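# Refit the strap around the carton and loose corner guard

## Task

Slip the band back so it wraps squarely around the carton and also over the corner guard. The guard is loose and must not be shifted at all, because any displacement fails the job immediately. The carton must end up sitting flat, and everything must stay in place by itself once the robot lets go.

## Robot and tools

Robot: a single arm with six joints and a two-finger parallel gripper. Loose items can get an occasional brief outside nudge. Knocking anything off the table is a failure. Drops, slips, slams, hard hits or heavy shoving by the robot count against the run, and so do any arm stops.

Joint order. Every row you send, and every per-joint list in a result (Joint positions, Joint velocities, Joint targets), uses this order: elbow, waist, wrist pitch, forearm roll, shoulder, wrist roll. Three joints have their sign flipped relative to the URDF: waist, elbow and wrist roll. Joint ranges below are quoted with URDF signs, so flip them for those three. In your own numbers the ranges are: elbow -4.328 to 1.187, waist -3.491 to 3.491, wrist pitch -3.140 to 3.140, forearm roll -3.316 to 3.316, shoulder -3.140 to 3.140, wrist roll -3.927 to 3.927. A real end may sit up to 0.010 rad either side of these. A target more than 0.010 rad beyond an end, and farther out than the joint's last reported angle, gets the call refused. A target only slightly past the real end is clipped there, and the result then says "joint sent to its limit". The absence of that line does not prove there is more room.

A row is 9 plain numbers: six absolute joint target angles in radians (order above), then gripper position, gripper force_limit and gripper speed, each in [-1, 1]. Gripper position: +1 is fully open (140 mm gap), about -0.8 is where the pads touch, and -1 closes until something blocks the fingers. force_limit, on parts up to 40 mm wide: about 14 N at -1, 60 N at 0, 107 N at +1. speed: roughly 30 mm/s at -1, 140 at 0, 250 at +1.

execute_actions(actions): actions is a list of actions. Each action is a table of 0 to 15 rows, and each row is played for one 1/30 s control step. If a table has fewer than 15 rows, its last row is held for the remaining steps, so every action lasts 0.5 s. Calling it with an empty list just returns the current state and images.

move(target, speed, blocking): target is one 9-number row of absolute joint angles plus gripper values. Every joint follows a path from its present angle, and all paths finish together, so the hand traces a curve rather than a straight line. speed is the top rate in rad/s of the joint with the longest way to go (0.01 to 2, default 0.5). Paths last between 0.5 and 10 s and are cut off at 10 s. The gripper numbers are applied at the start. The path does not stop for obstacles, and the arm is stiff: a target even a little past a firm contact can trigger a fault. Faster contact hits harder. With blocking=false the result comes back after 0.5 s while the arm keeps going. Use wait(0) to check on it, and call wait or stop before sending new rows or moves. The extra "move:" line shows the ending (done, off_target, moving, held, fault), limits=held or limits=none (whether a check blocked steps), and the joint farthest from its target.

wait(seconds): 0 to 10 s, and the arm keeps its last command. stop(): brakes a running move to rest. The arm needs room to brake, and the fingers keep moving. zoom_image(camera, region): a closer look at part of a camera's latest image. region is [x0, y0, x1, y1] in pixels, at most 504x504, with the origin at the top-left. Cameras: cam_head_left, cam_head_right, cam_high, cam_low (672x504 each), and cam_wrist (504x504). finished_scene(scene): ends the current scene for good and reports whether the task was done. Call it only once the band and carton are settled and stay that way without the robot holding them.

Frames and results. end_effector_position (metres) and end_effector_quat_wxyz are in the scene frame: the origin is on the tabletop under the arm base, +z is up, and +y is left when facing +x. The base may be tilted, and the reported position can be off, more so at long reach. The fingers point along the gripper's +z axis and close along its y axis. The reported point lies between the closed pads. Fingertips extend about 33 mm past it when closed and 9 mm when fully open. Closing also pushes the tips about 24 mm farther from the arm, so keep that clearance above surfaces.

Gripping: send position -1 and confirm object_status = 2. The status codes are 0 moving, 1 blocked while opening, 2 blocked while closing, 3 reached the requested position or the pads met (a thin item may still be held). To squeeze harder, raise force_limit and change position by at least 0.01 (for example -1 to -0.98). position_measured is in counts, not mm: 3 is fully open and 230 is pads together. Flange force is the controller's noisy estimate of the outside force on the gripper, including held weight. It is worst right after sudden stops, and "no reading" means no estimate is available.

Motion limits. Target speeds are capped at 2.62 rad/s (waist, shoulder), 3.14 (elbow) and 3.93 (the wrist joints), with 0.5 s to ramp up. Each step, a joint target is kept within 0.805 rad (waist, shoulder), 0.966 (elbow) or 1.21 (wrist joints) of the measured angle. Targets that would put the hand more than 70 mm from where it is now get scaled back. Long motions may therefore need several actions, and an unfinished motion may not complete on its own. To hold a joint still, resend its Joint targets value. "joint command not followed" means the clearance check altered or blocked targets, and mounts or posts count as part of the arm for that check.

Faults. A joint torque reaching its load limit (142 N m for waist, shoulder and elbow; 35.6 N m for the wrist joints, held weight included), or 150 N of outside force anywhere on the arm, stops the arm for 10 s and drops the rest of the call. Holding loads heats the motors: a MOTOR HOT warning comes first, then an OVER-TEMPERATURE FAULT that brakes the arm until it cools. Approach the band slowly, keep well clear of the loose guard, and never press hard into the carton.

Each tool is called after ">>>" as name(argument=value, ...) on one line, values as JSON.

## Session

>>> execute_actions(actions=[])

Scene clock: 0.00 s.
end_effector_position=(+0.2732, -0.2830, +0.3512) position_measured=3 object_status=3 end_effector_quat_wxyz=(-0.002, +0.713, +0.702, -0.001)
Joint names: [elbow, waist, wrist pitch, forearm roll, shoulder, wrist roll]
Joint positions: [ 0.091  0.42  -1.621  0.001 -0.132  2.693]
Joint velocities: [-0.    -0.     0.001  0.     0.    -0.   ]
Flange force (N, the push that the arm receives, along the gripper's own x y z axes): no reading
Joint targets: [0.091 0.420 -1.621 0.001 -0.132 2.693]

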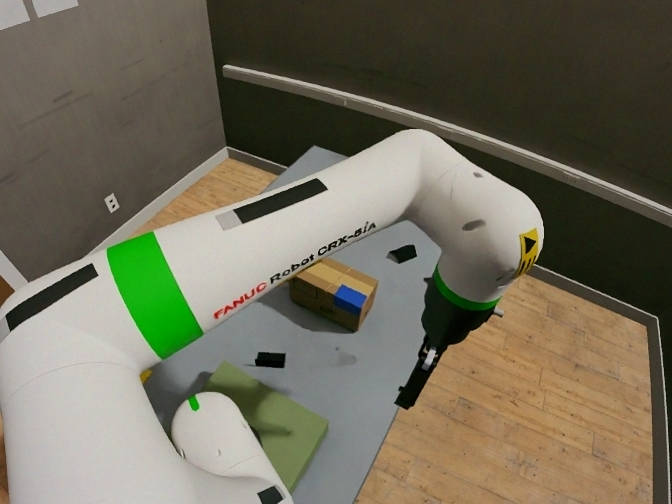

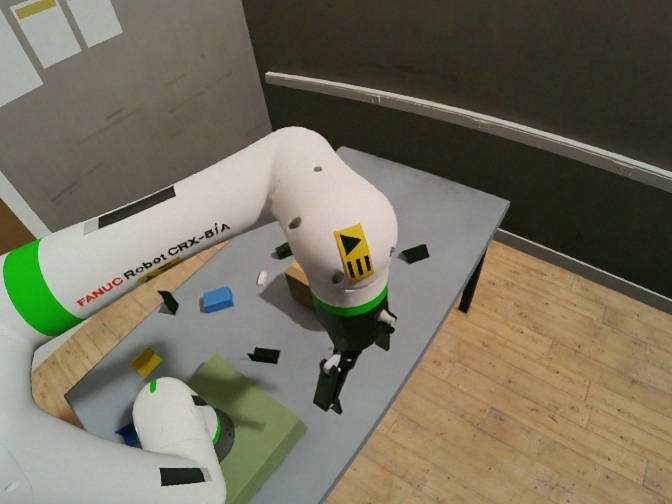

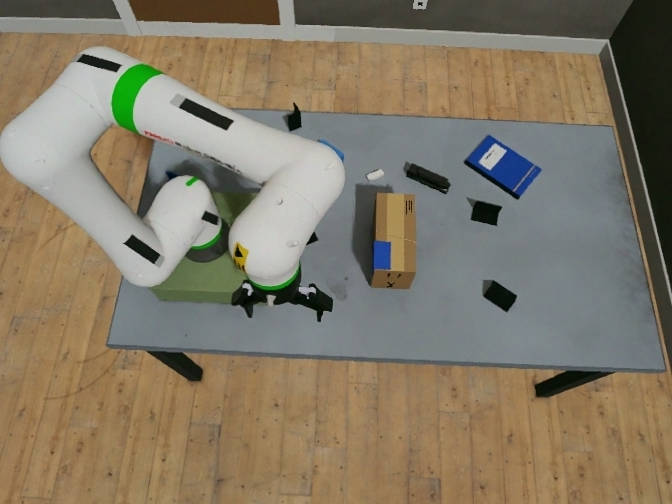

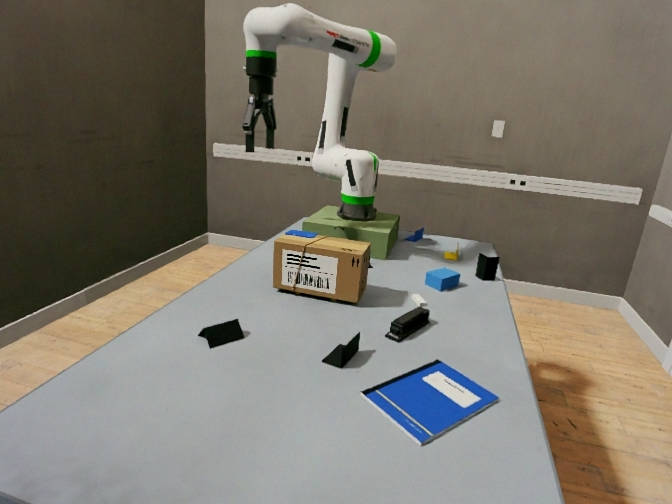

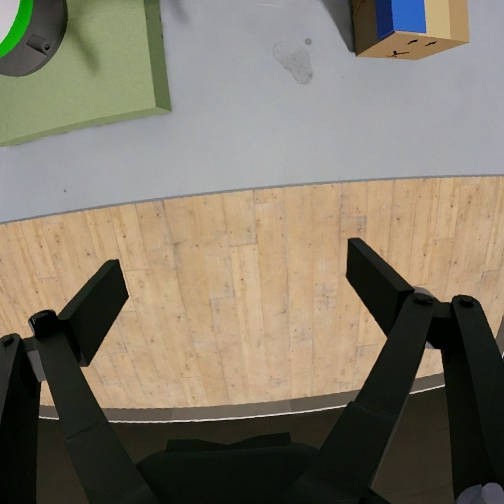

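>>> zoom_image(camera="cam_low", region=[262, 215, 382, 310])

>>> zoom_image(camera="cam_high", region=[340, 180, 450, 300])

>>> zoom_image(camera="cam_head_left", region=[280, 250, 390, 340])

Region (262, 215, 382, 310) of cam_low's 672x504 image, scaled by 4.200, with more detail than that image has; it fills the top 399 rows of this view, and the rest is white.

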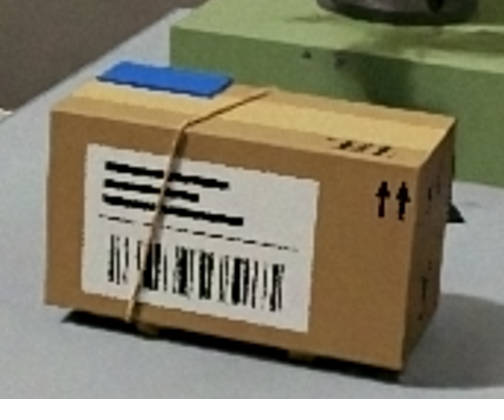

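Region (340, 180, 450, 300) of cam_high's 672x504 image, scaled by 4.200, with more detail than that image has; it fills the left 462 columns of this view, and the rest is white.

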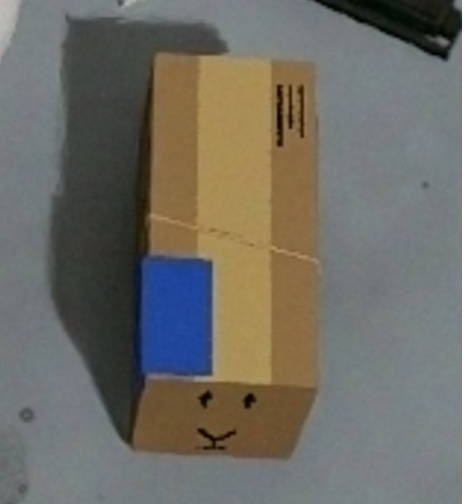

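Region (280, 250, 390, 340) of cam_head_left's 672x504 image, scaled by 4.582, with more detail than that image has; it fills the top 412 rows of this view, and the rest is white.

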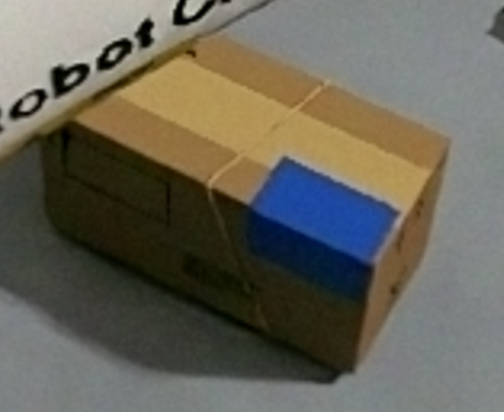

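>>> move(target=[0.02065,-0.35383,-1.40339,0,0.15056,2.13502,1,-0.7,0], speed=0.7)

Scene clock: 66.73 s.
end_effector_position=(+0.4996, +0.0241, +0.2601) position_measured=3 object_status=3 end_effector_quat_wxyz=(+0.001, +0.127, +0.992, -0.001)
Joint names: [elbow, waist, wrist pitch, forearm roll, shoulder, wrist roll]
Joint positions: [ 0.021 -0.354 -1.403 -0.     0.15   2.135]
Joint velocities: [ 0.     0.001 -0.001  0.    -0.     0.   ]
Flange force (N, the push that the arm receives, along the gripper's own x y z axes): [2.7 -1.4 1.0]
Joint targets: [0.021 -0.354 -1.403 0.000 0.151 2.135]
move: done; limits=none; farthest joint: the waist, 0.000 radians from its target (0.774 radians at the start)

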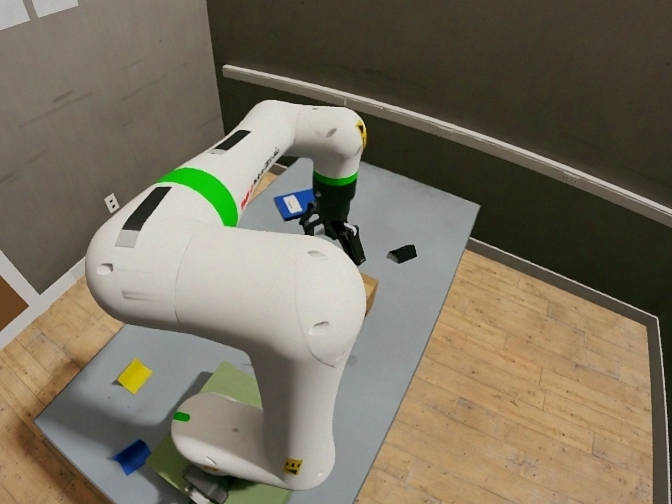

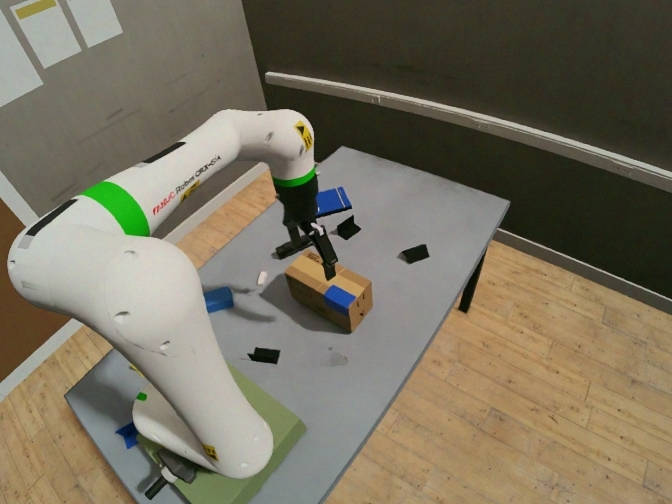

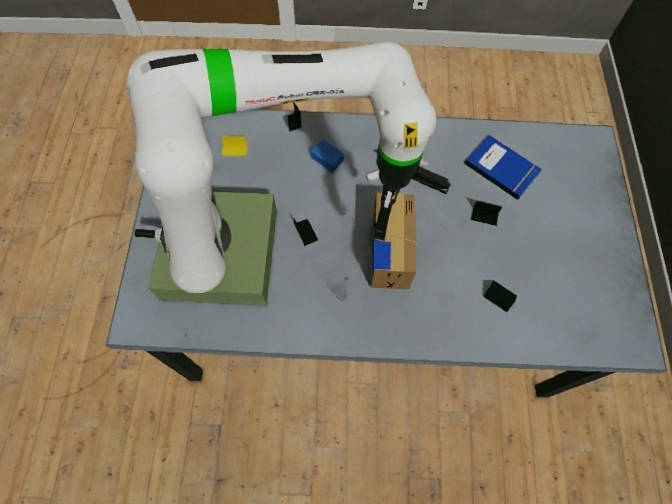

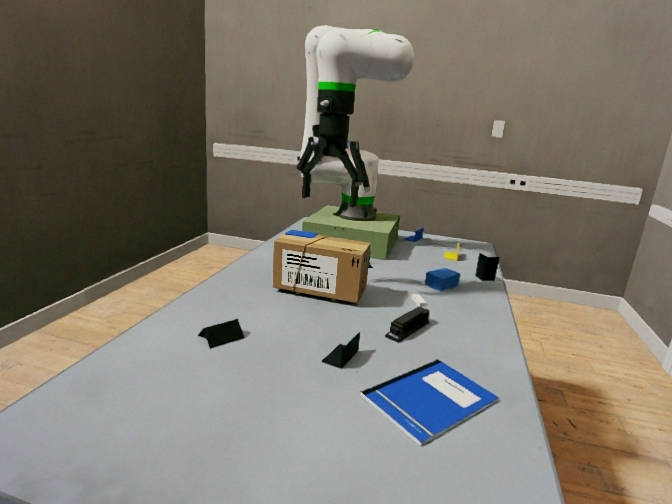

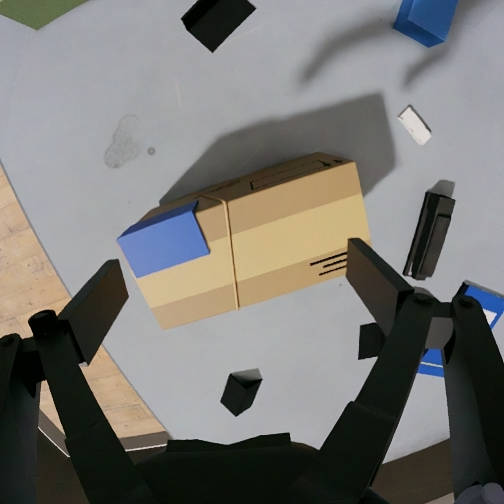

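>>> zoom_image(camera="cam_wrist", region=[100, 140, 390, 340])

>>> zoom_image(camera="cam_wrist", region=[110, 180, 270, 340])

Region (100, 140, 390, 340) of cam_wrist's 504x504 image, scaled by 1.738, with more detail than that image has; it fills the top 348 rows of this view, and the rest is white.

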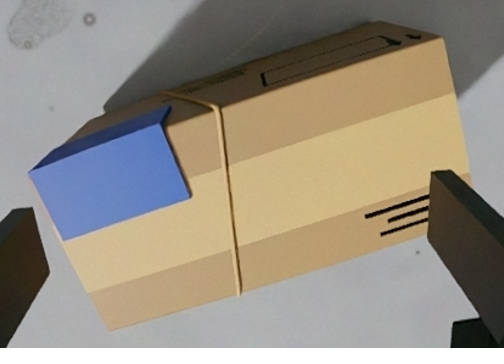

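Region (110, 180, 270, 340) of cam_wrist's 504x504 image, scaled by 3.150, with more detail than that image has.

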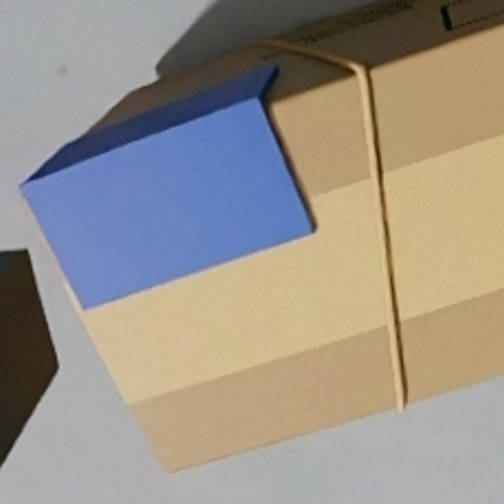

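>>> move(target=[0.12898,-0.34283,-1.27496,0,0.17067,2.09902,-0.58,-0.7,0.6], speed=0.2)

Scene clock: 147.70 s.
end_effector_position=(+0.4956, +0.0171, +0.2051) position_measured=202 object_status=3 end_effector_quat_wxyz=(+0.001, +0.114, +0.993, -0.001)
Joint names: [elbow, waist, wrist pitch, forearm roll, shoulder, wrist roll]
Joint positions: [ 0.129 -0.343 -1.275 -0.     0.171  2.099]
Joint velocities: [ 0.  0.  0. -0. -0. -0.]
Flange force (N, the push that the arm receives, along the gripper's own x y z axes): [6.5 0.0 1.3]
Joint targets: [0.129 -0.343 -1.275 0.000 0.171 2.099]
move: done; limits=none; farthest joint: the waist, 0.000 radians from its target (0.011 radians at the start)

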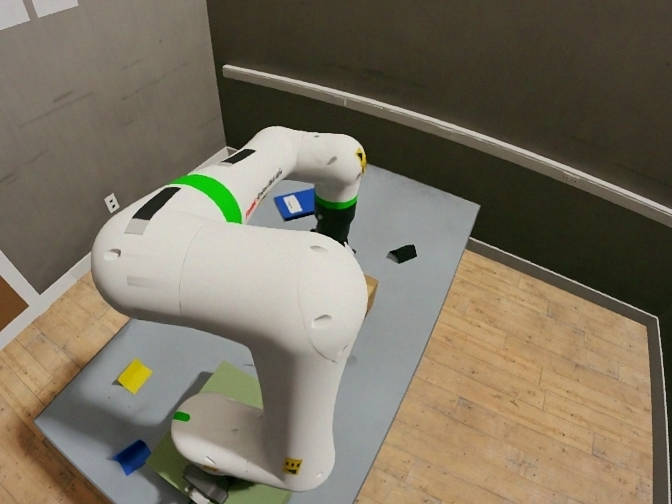

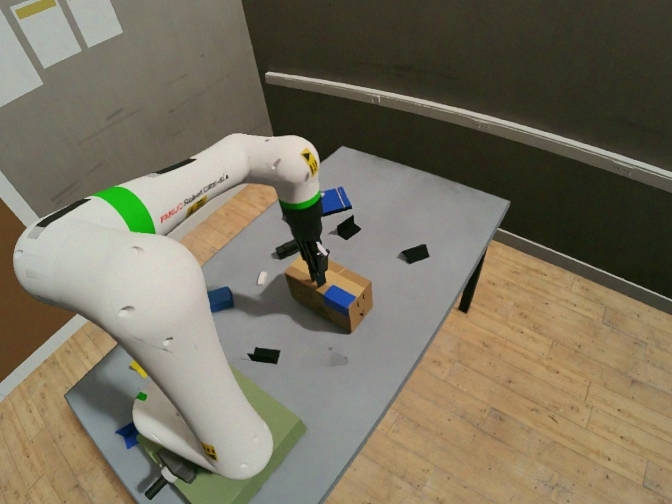

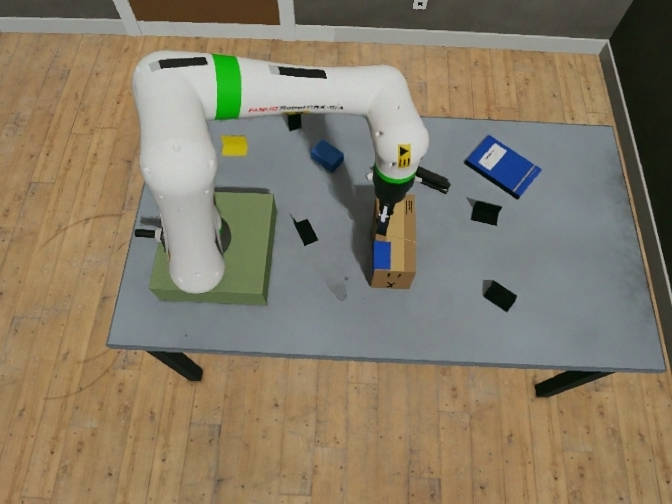

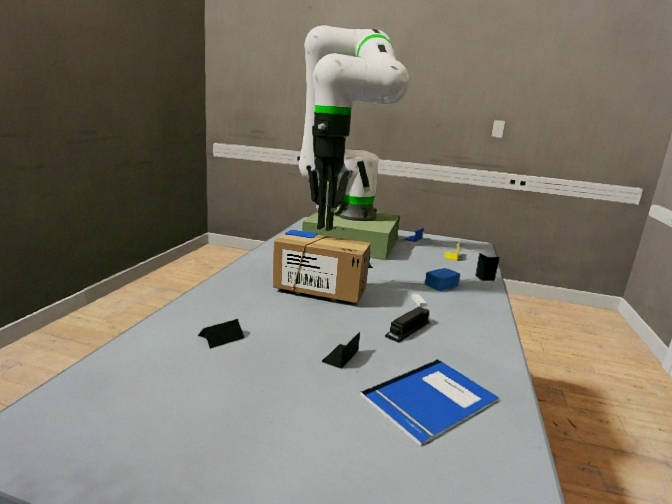

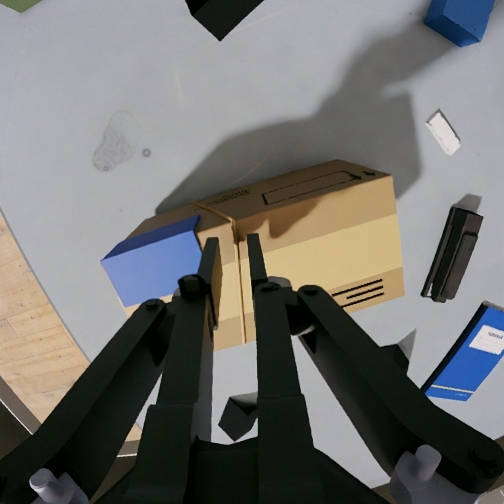

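>>> zoom_image(camera="cam_wrist", region=[170, 180, 330, 340])

>>> zoom_image(camera="cam_low", region=[280, 195, 370, 265])

Region (170, 180, 330, 340) of cam_wrist's 504x504 image, scaled by 3.150, with more detail than that image has.

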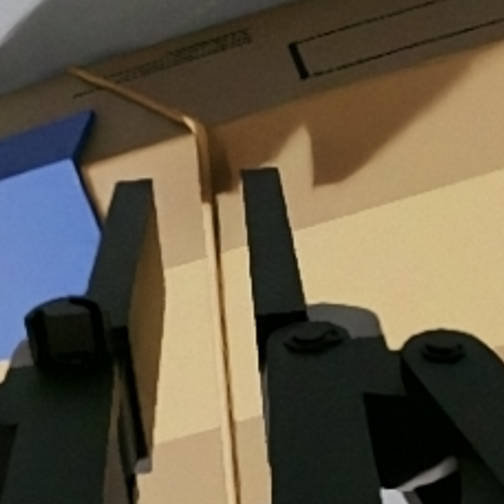

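Region (280, 195, 370, 265) of cam_low's 672x504 image, scaled by 5.600, with more detail than that image has.

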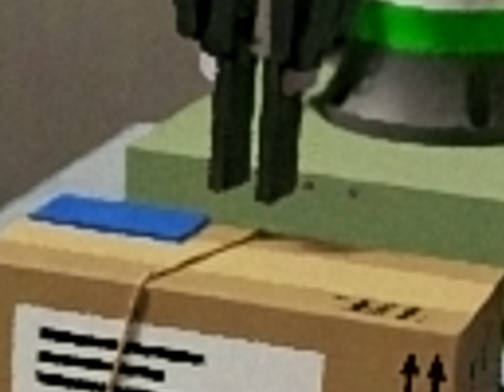

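>>> move(target=[0.16278,-0.34820,-1.23870,0,0.17312,2.10440,-0.62,-0.7,-1], speed=0.08)

>>> zoom_image(camera="cam_wrist", region=[170, 180, 330, 340])

>>> zoom_image(camera="cam_low", region=[280, 195, 370, 265])

Scene clock: 210.40 s.
end_effector_position=(+0.4919, +0.0186, +0.1901) position_measured=208 object_status=3 end_effector_quat_wxyz=(+0.001, +0.114, +0.993, -0.001)
Joint names: [elbow, waist, wrist pitch, forearm roll, shoulder, wrist roll]
Joint positions: [ 0.163 -0.348 -1.239 -0.     0.173  2.104]
Joint velocities: [ 0.     0.     0.001  0.     0.    -0.   ]
Flange force (N, the push that the arm receives, along the gripper's own x y z axes): [7.0 -0.3 0.7]
Joint targets: [0.163 -0.348 -1.239 0.000 0.173 2.104]
move: done; limits=none; farthest joint: the waist, 0.000 radians from its target (0.005 radians at the start)

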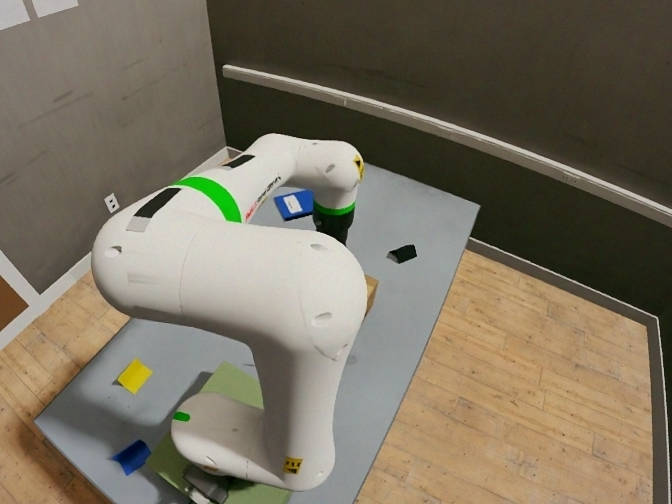

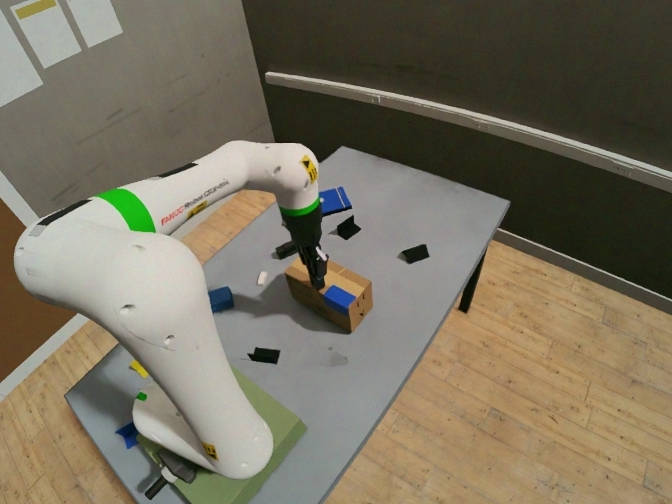

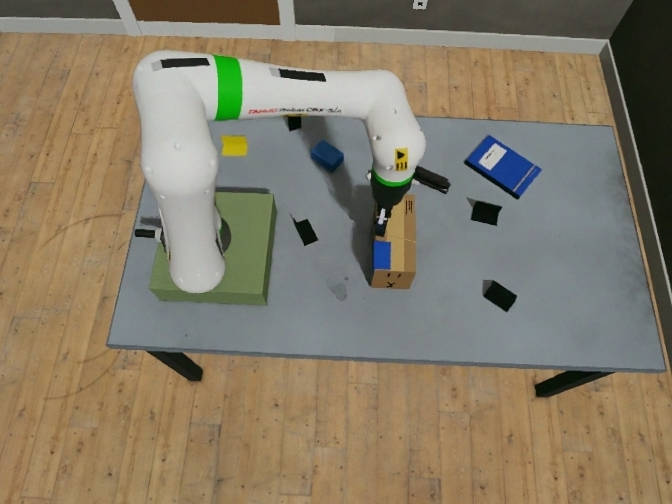

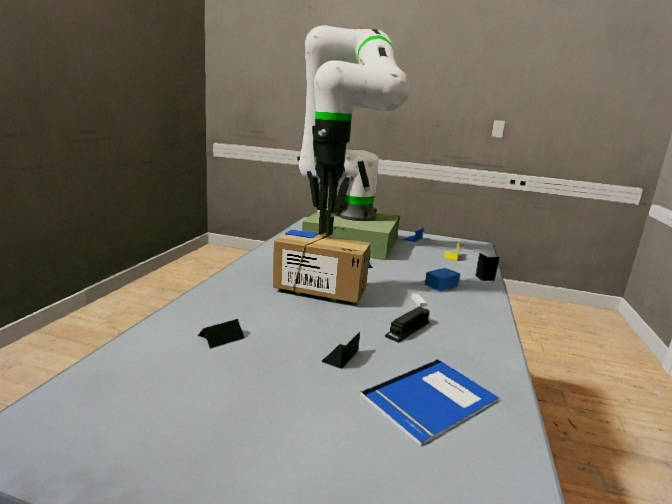

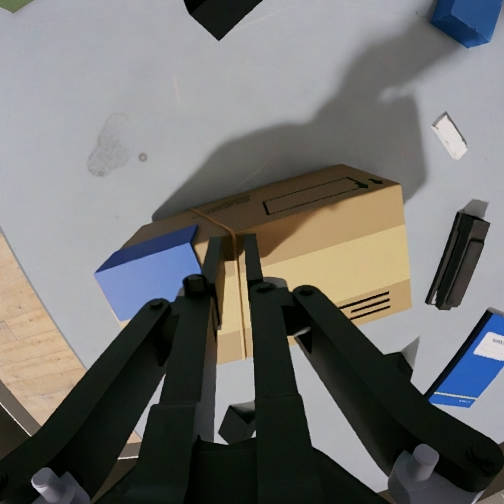

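Region (170, 180, 330, 340) of cam_wrist's 504x504 image, scaled by 3.150, with more detail than that image has.

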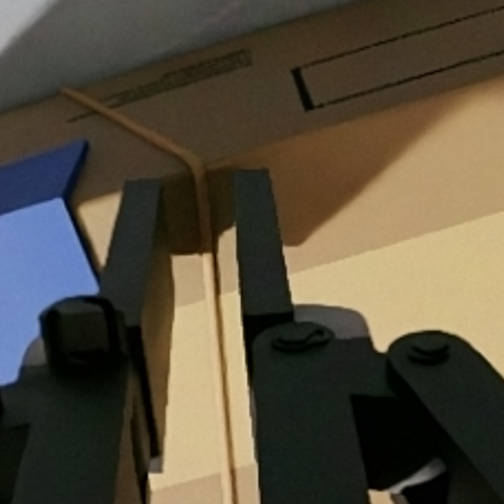

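Region (280, 195, 370, 265) of cam_low's 672x504 image, scaled by 5.600, with more detail than that image has.

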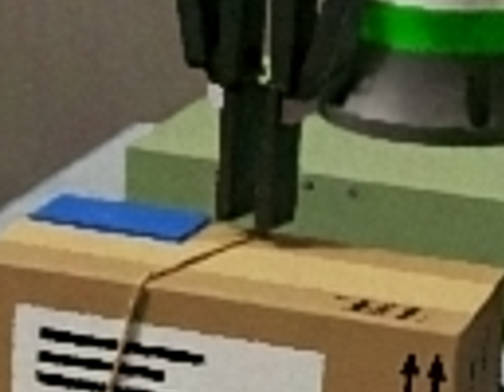

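>>> move(target=[0.17040,-0.34820,-1.22686,0,0.17735,2.10440,-0.62,-0.7,-1], speed=0.04)

>>> zoom_image(camera="cam_wrist", region=[190, 210, 290, 310])

Scene clock: 227.40 s.
end_effector_position=(+0.4919, +0.0186, +0.1850) position_measured=208 object_status=3 end_effector_quat_wxyz=(+0.001, +0.114, +0.993, -0.001)
Joint names: [elbow, waist, wrist pitch, forearm roll, shoulder, wrist roll]
Joint positions: [ 0.17  -0.348 -1.227  0.     0.177  2.104]
Joint velocities: [ 0.    -0.001 -0.001  0.     0.     0.   ]
Flange force (N, the push that the arm receives, along the gripper's own x y z axes): [4.7 -0.4 0.0]
Joint targets: [0.170 -0.348 -1.227 0.000 0.177 2.104]
move: done; limits=none; farthest joint: the waist, 0.000 radians from its target (0.000 radians at the start)

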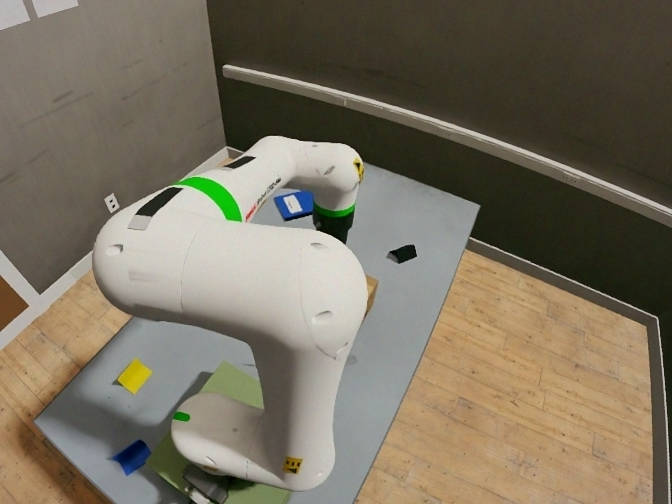

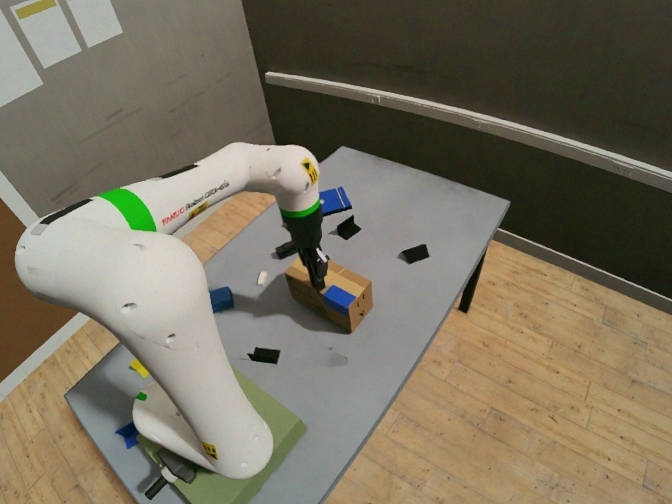

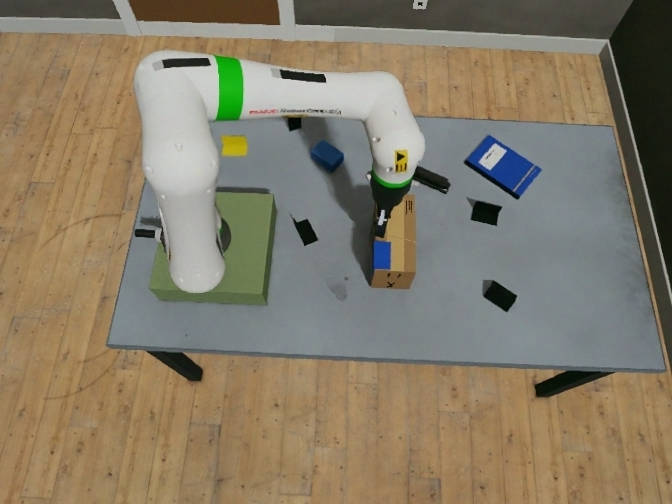

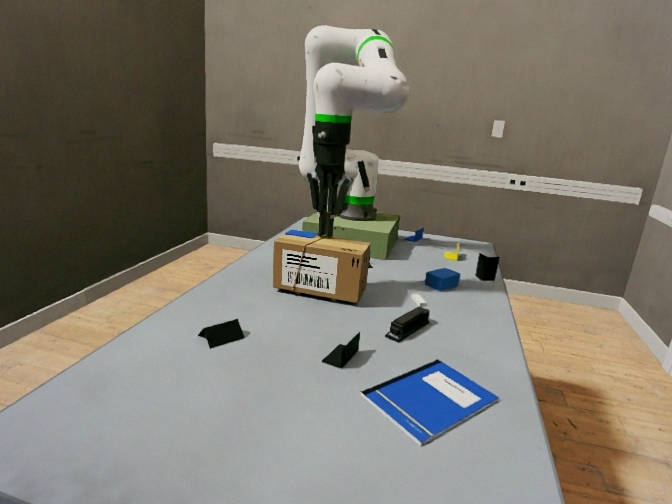

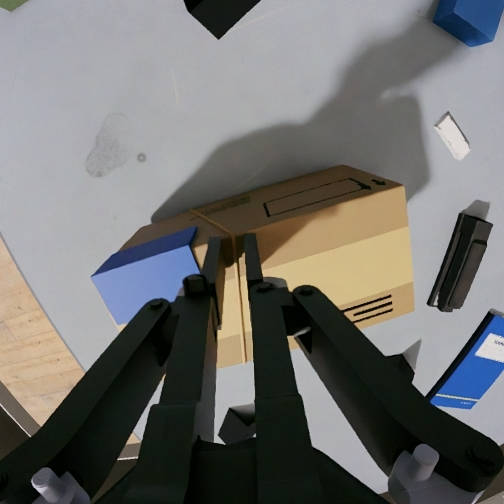

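Region (190, 210, 290, 310) of cam_wrist's 504x504 image, scaled by 5.040, with more detail than that image has.

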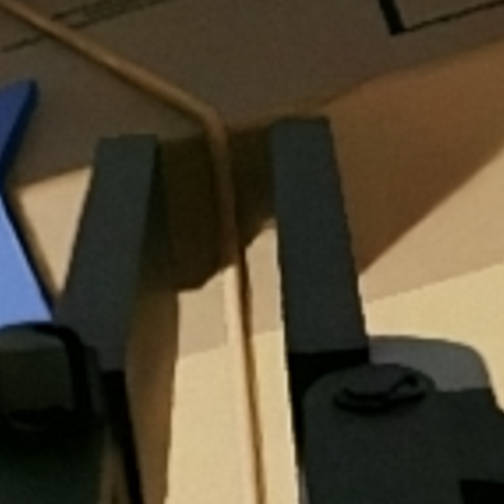

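>>> execute_actions(actions=[[[0.17277,-0.34820,-1.22313,0,0.17870,2.10440,-0.62,-0.7,-1]]])

>>> zoom_image(camera="cam_wrist", region=[190, 210, 290, 310])

Scene clock: 238.93 s.
end_effector_position=(+0.4919, +0.0186, +0.1834) position_measured=208 object_status=3 end_effector_quat_wxyz=(+0.001, +0.114, +0.993, -0.001)
Joint names: [elbow, waist, wrist pitch, forearm roll, shoulder, wrist roll]
Joint positions: [ 0.173 -0.348 -1.223  0.     0.179  2.104]
Joint velocities: [ 0.    -0.002  0.    -0.     0.    -0.   ]
Flange force (N, the push that the arm receives, along the gripper's own x y z axes): [1.7 -1.5 -0.1]
Joint targets: [0.173 -0.348 -1.223 0.000 0.179 2.104]

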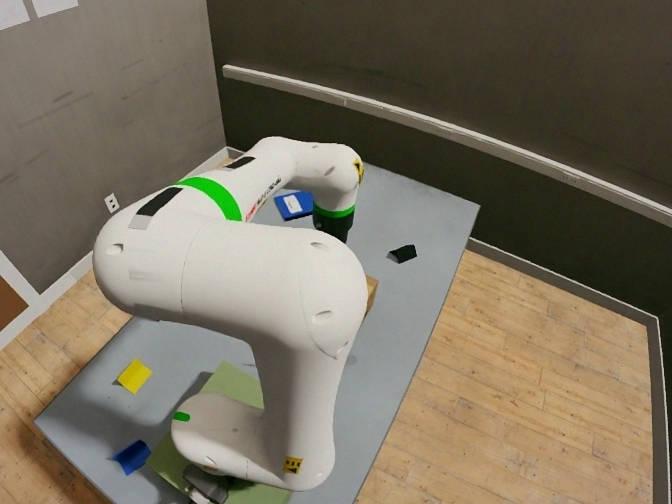

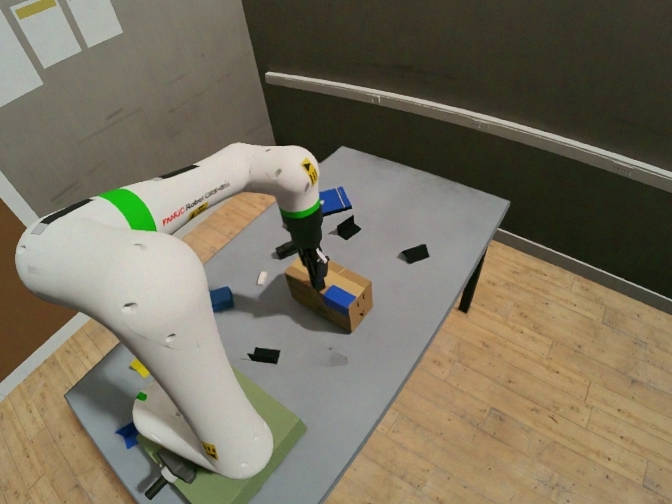

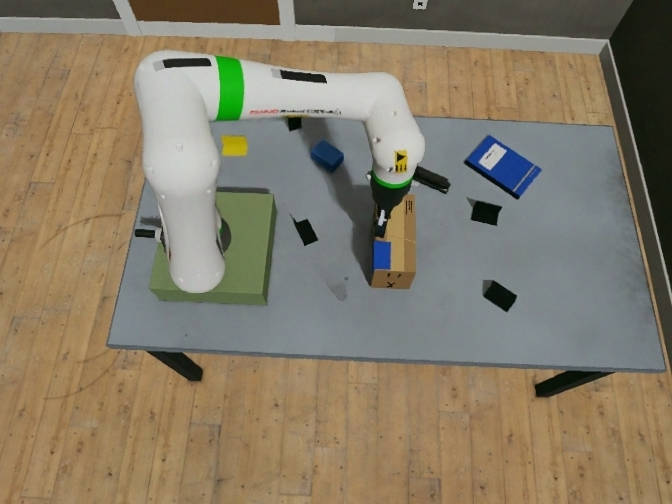

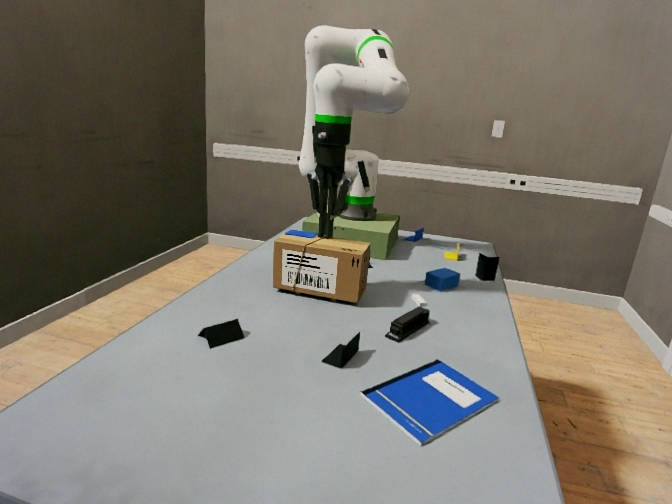

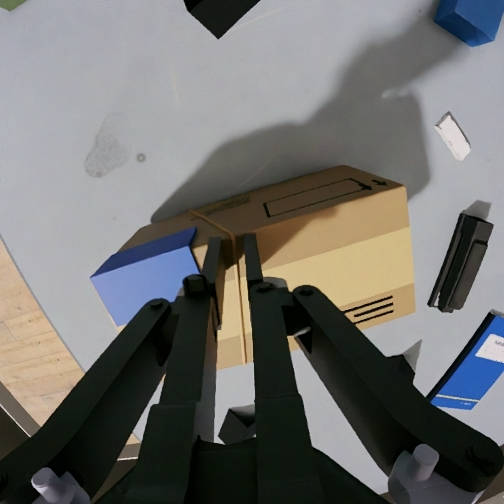

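Region (190, 210, 290, 310) of cam_wrist's 504x504 image, scaled by 5.040, with more detail than that image has.

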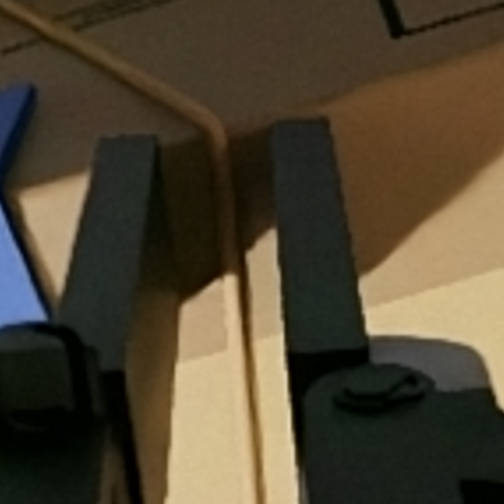

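>>> execute_actions(actions=[[[0.17366,-0.34820,-1.22173,0,0.17921,2.10440,-0.62,-0.7,-1]]])

Scene clock: 243.40 s.
end_effector_position=(+0.4919, +0.0186, +0.1827) position_measured=208 object_status=3 end_effector_quat_wxyz=(+0.001, +0.114, +0.993, -0.001)
Joint names: [elbow, waist, wrist pitch, forearm roll, shoulder, wrist roll]
Joint positions: [ 0.174 -0.348 -1.222 -0.     0.179  2.104]
Joint velocities: [ 0.  0. -0.  0. -0. -0.]
Flange force (N, the push that the arm receives, along the gripper's own x y z axes): [3.0 -1.4 1.3]
Joint targets: [0.174 -0.348 -1.222 0.000 0.179 2.104]

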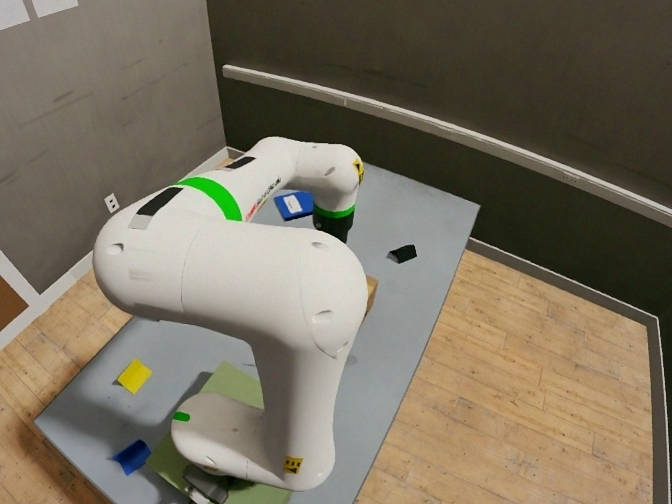

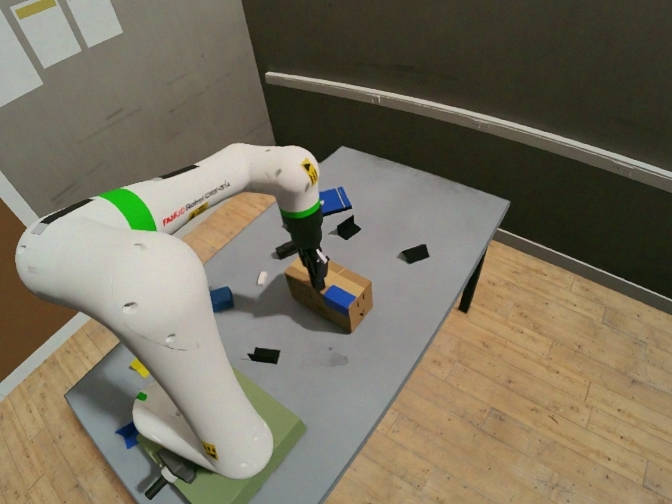

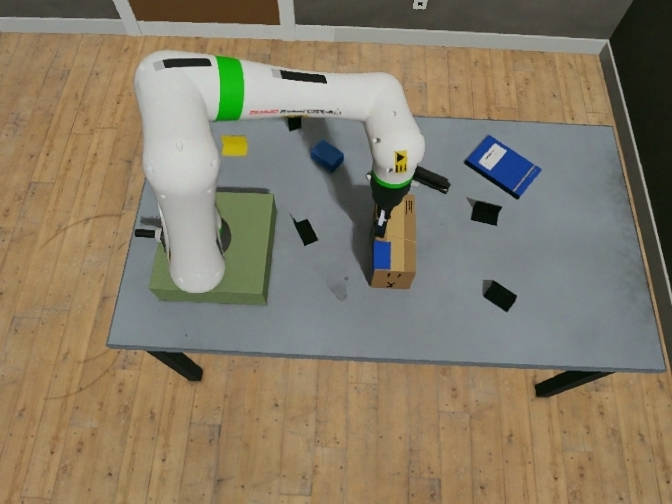

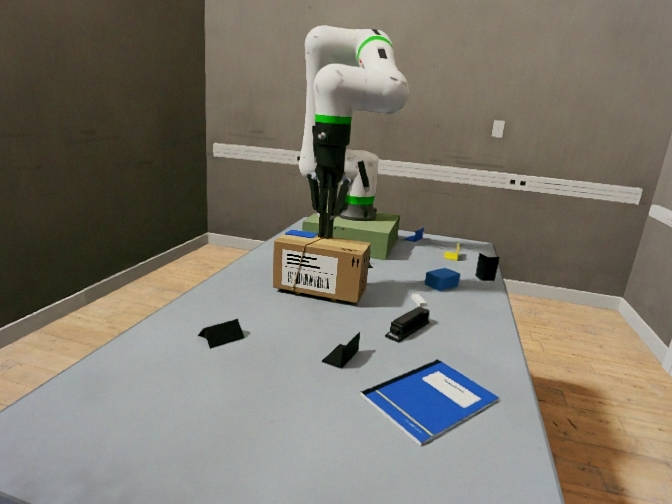

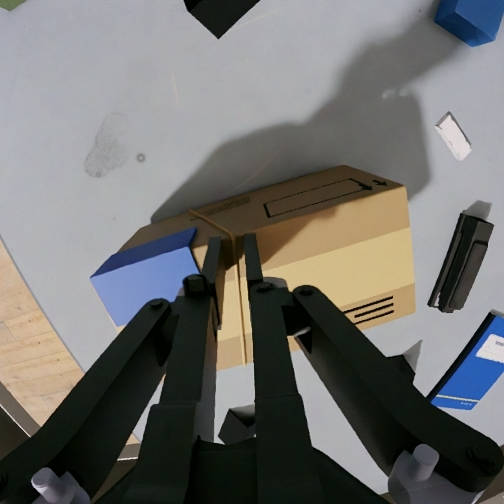

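>>> execute_actions(actions=[[[0.17440,-0.34820,-1.22056,0,0.17964,2.10440,-0.62,-0.7,-1]]])

Scene clock: 246.13 s.
end_effector_position=(+0.4919, +0.0186, +0.1823) position_measured=208 object_status=3 end_effector_quat_wxyz=(+0.001, +0.114, +0.993, -0.001)
Joint names: [elbow, waist, wrist pitch, forearm roll, shoulder, wrist roll]
Joint positions: [ 0.174 -0.348 -1.221  0.     0.18   2.104]
Joint velocities: [ 0.    -0.001  0.001  0.     0.     0.   ]
Flange force (N, the push that the arm receives, along the gripper's own x y z axes): [7.2 -1.8 0.6]
Joint targets: [0.174 -0.348 -1.221 0.000 0.180 2.104]

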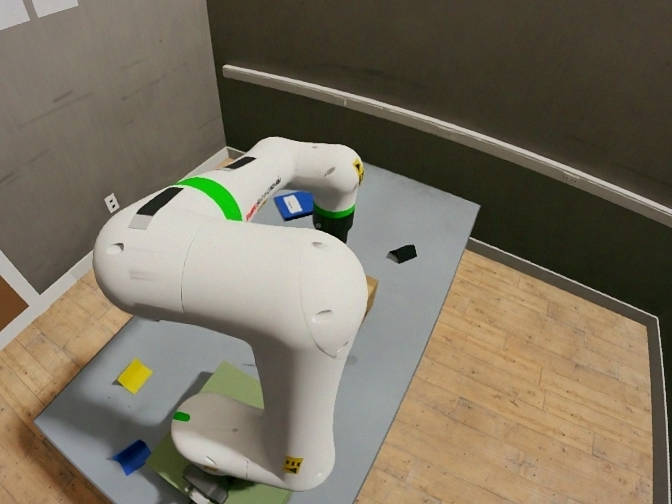

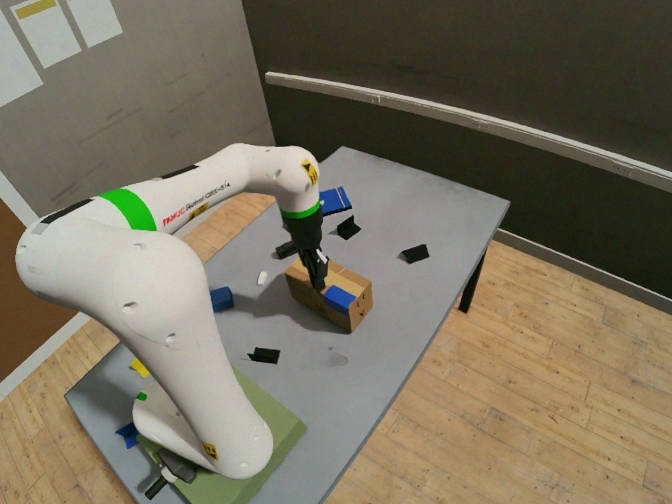

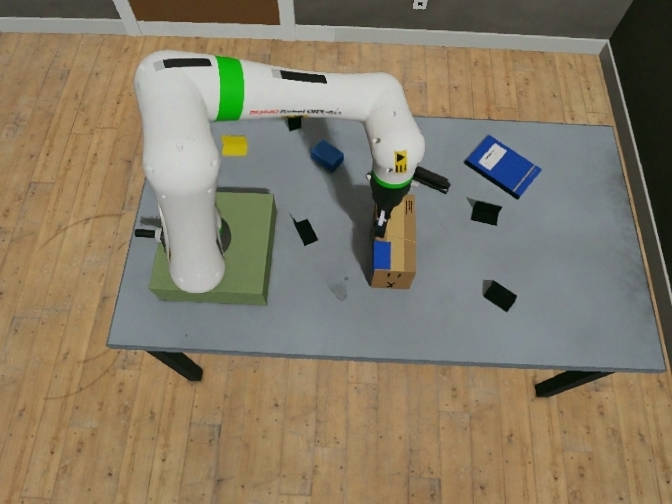

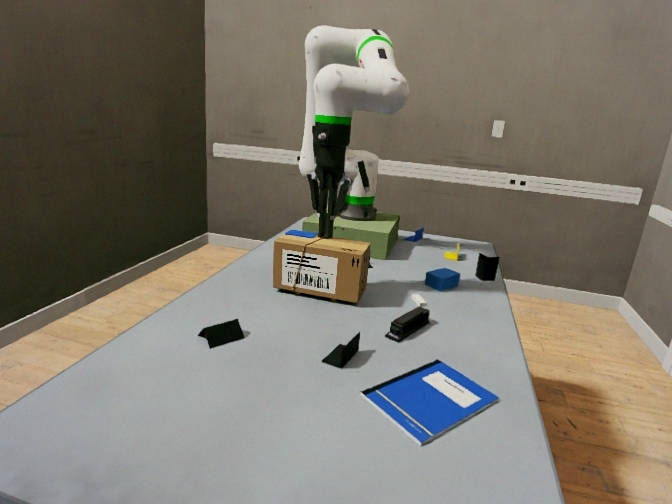

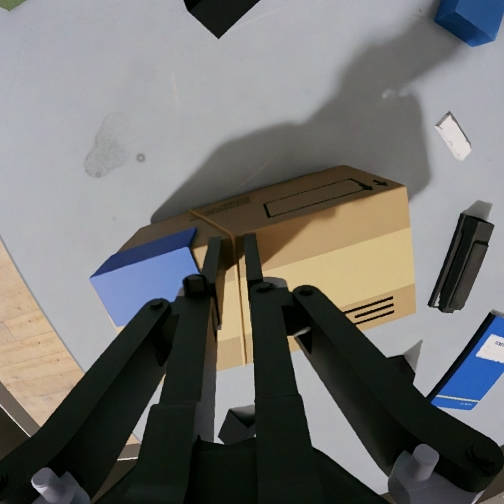

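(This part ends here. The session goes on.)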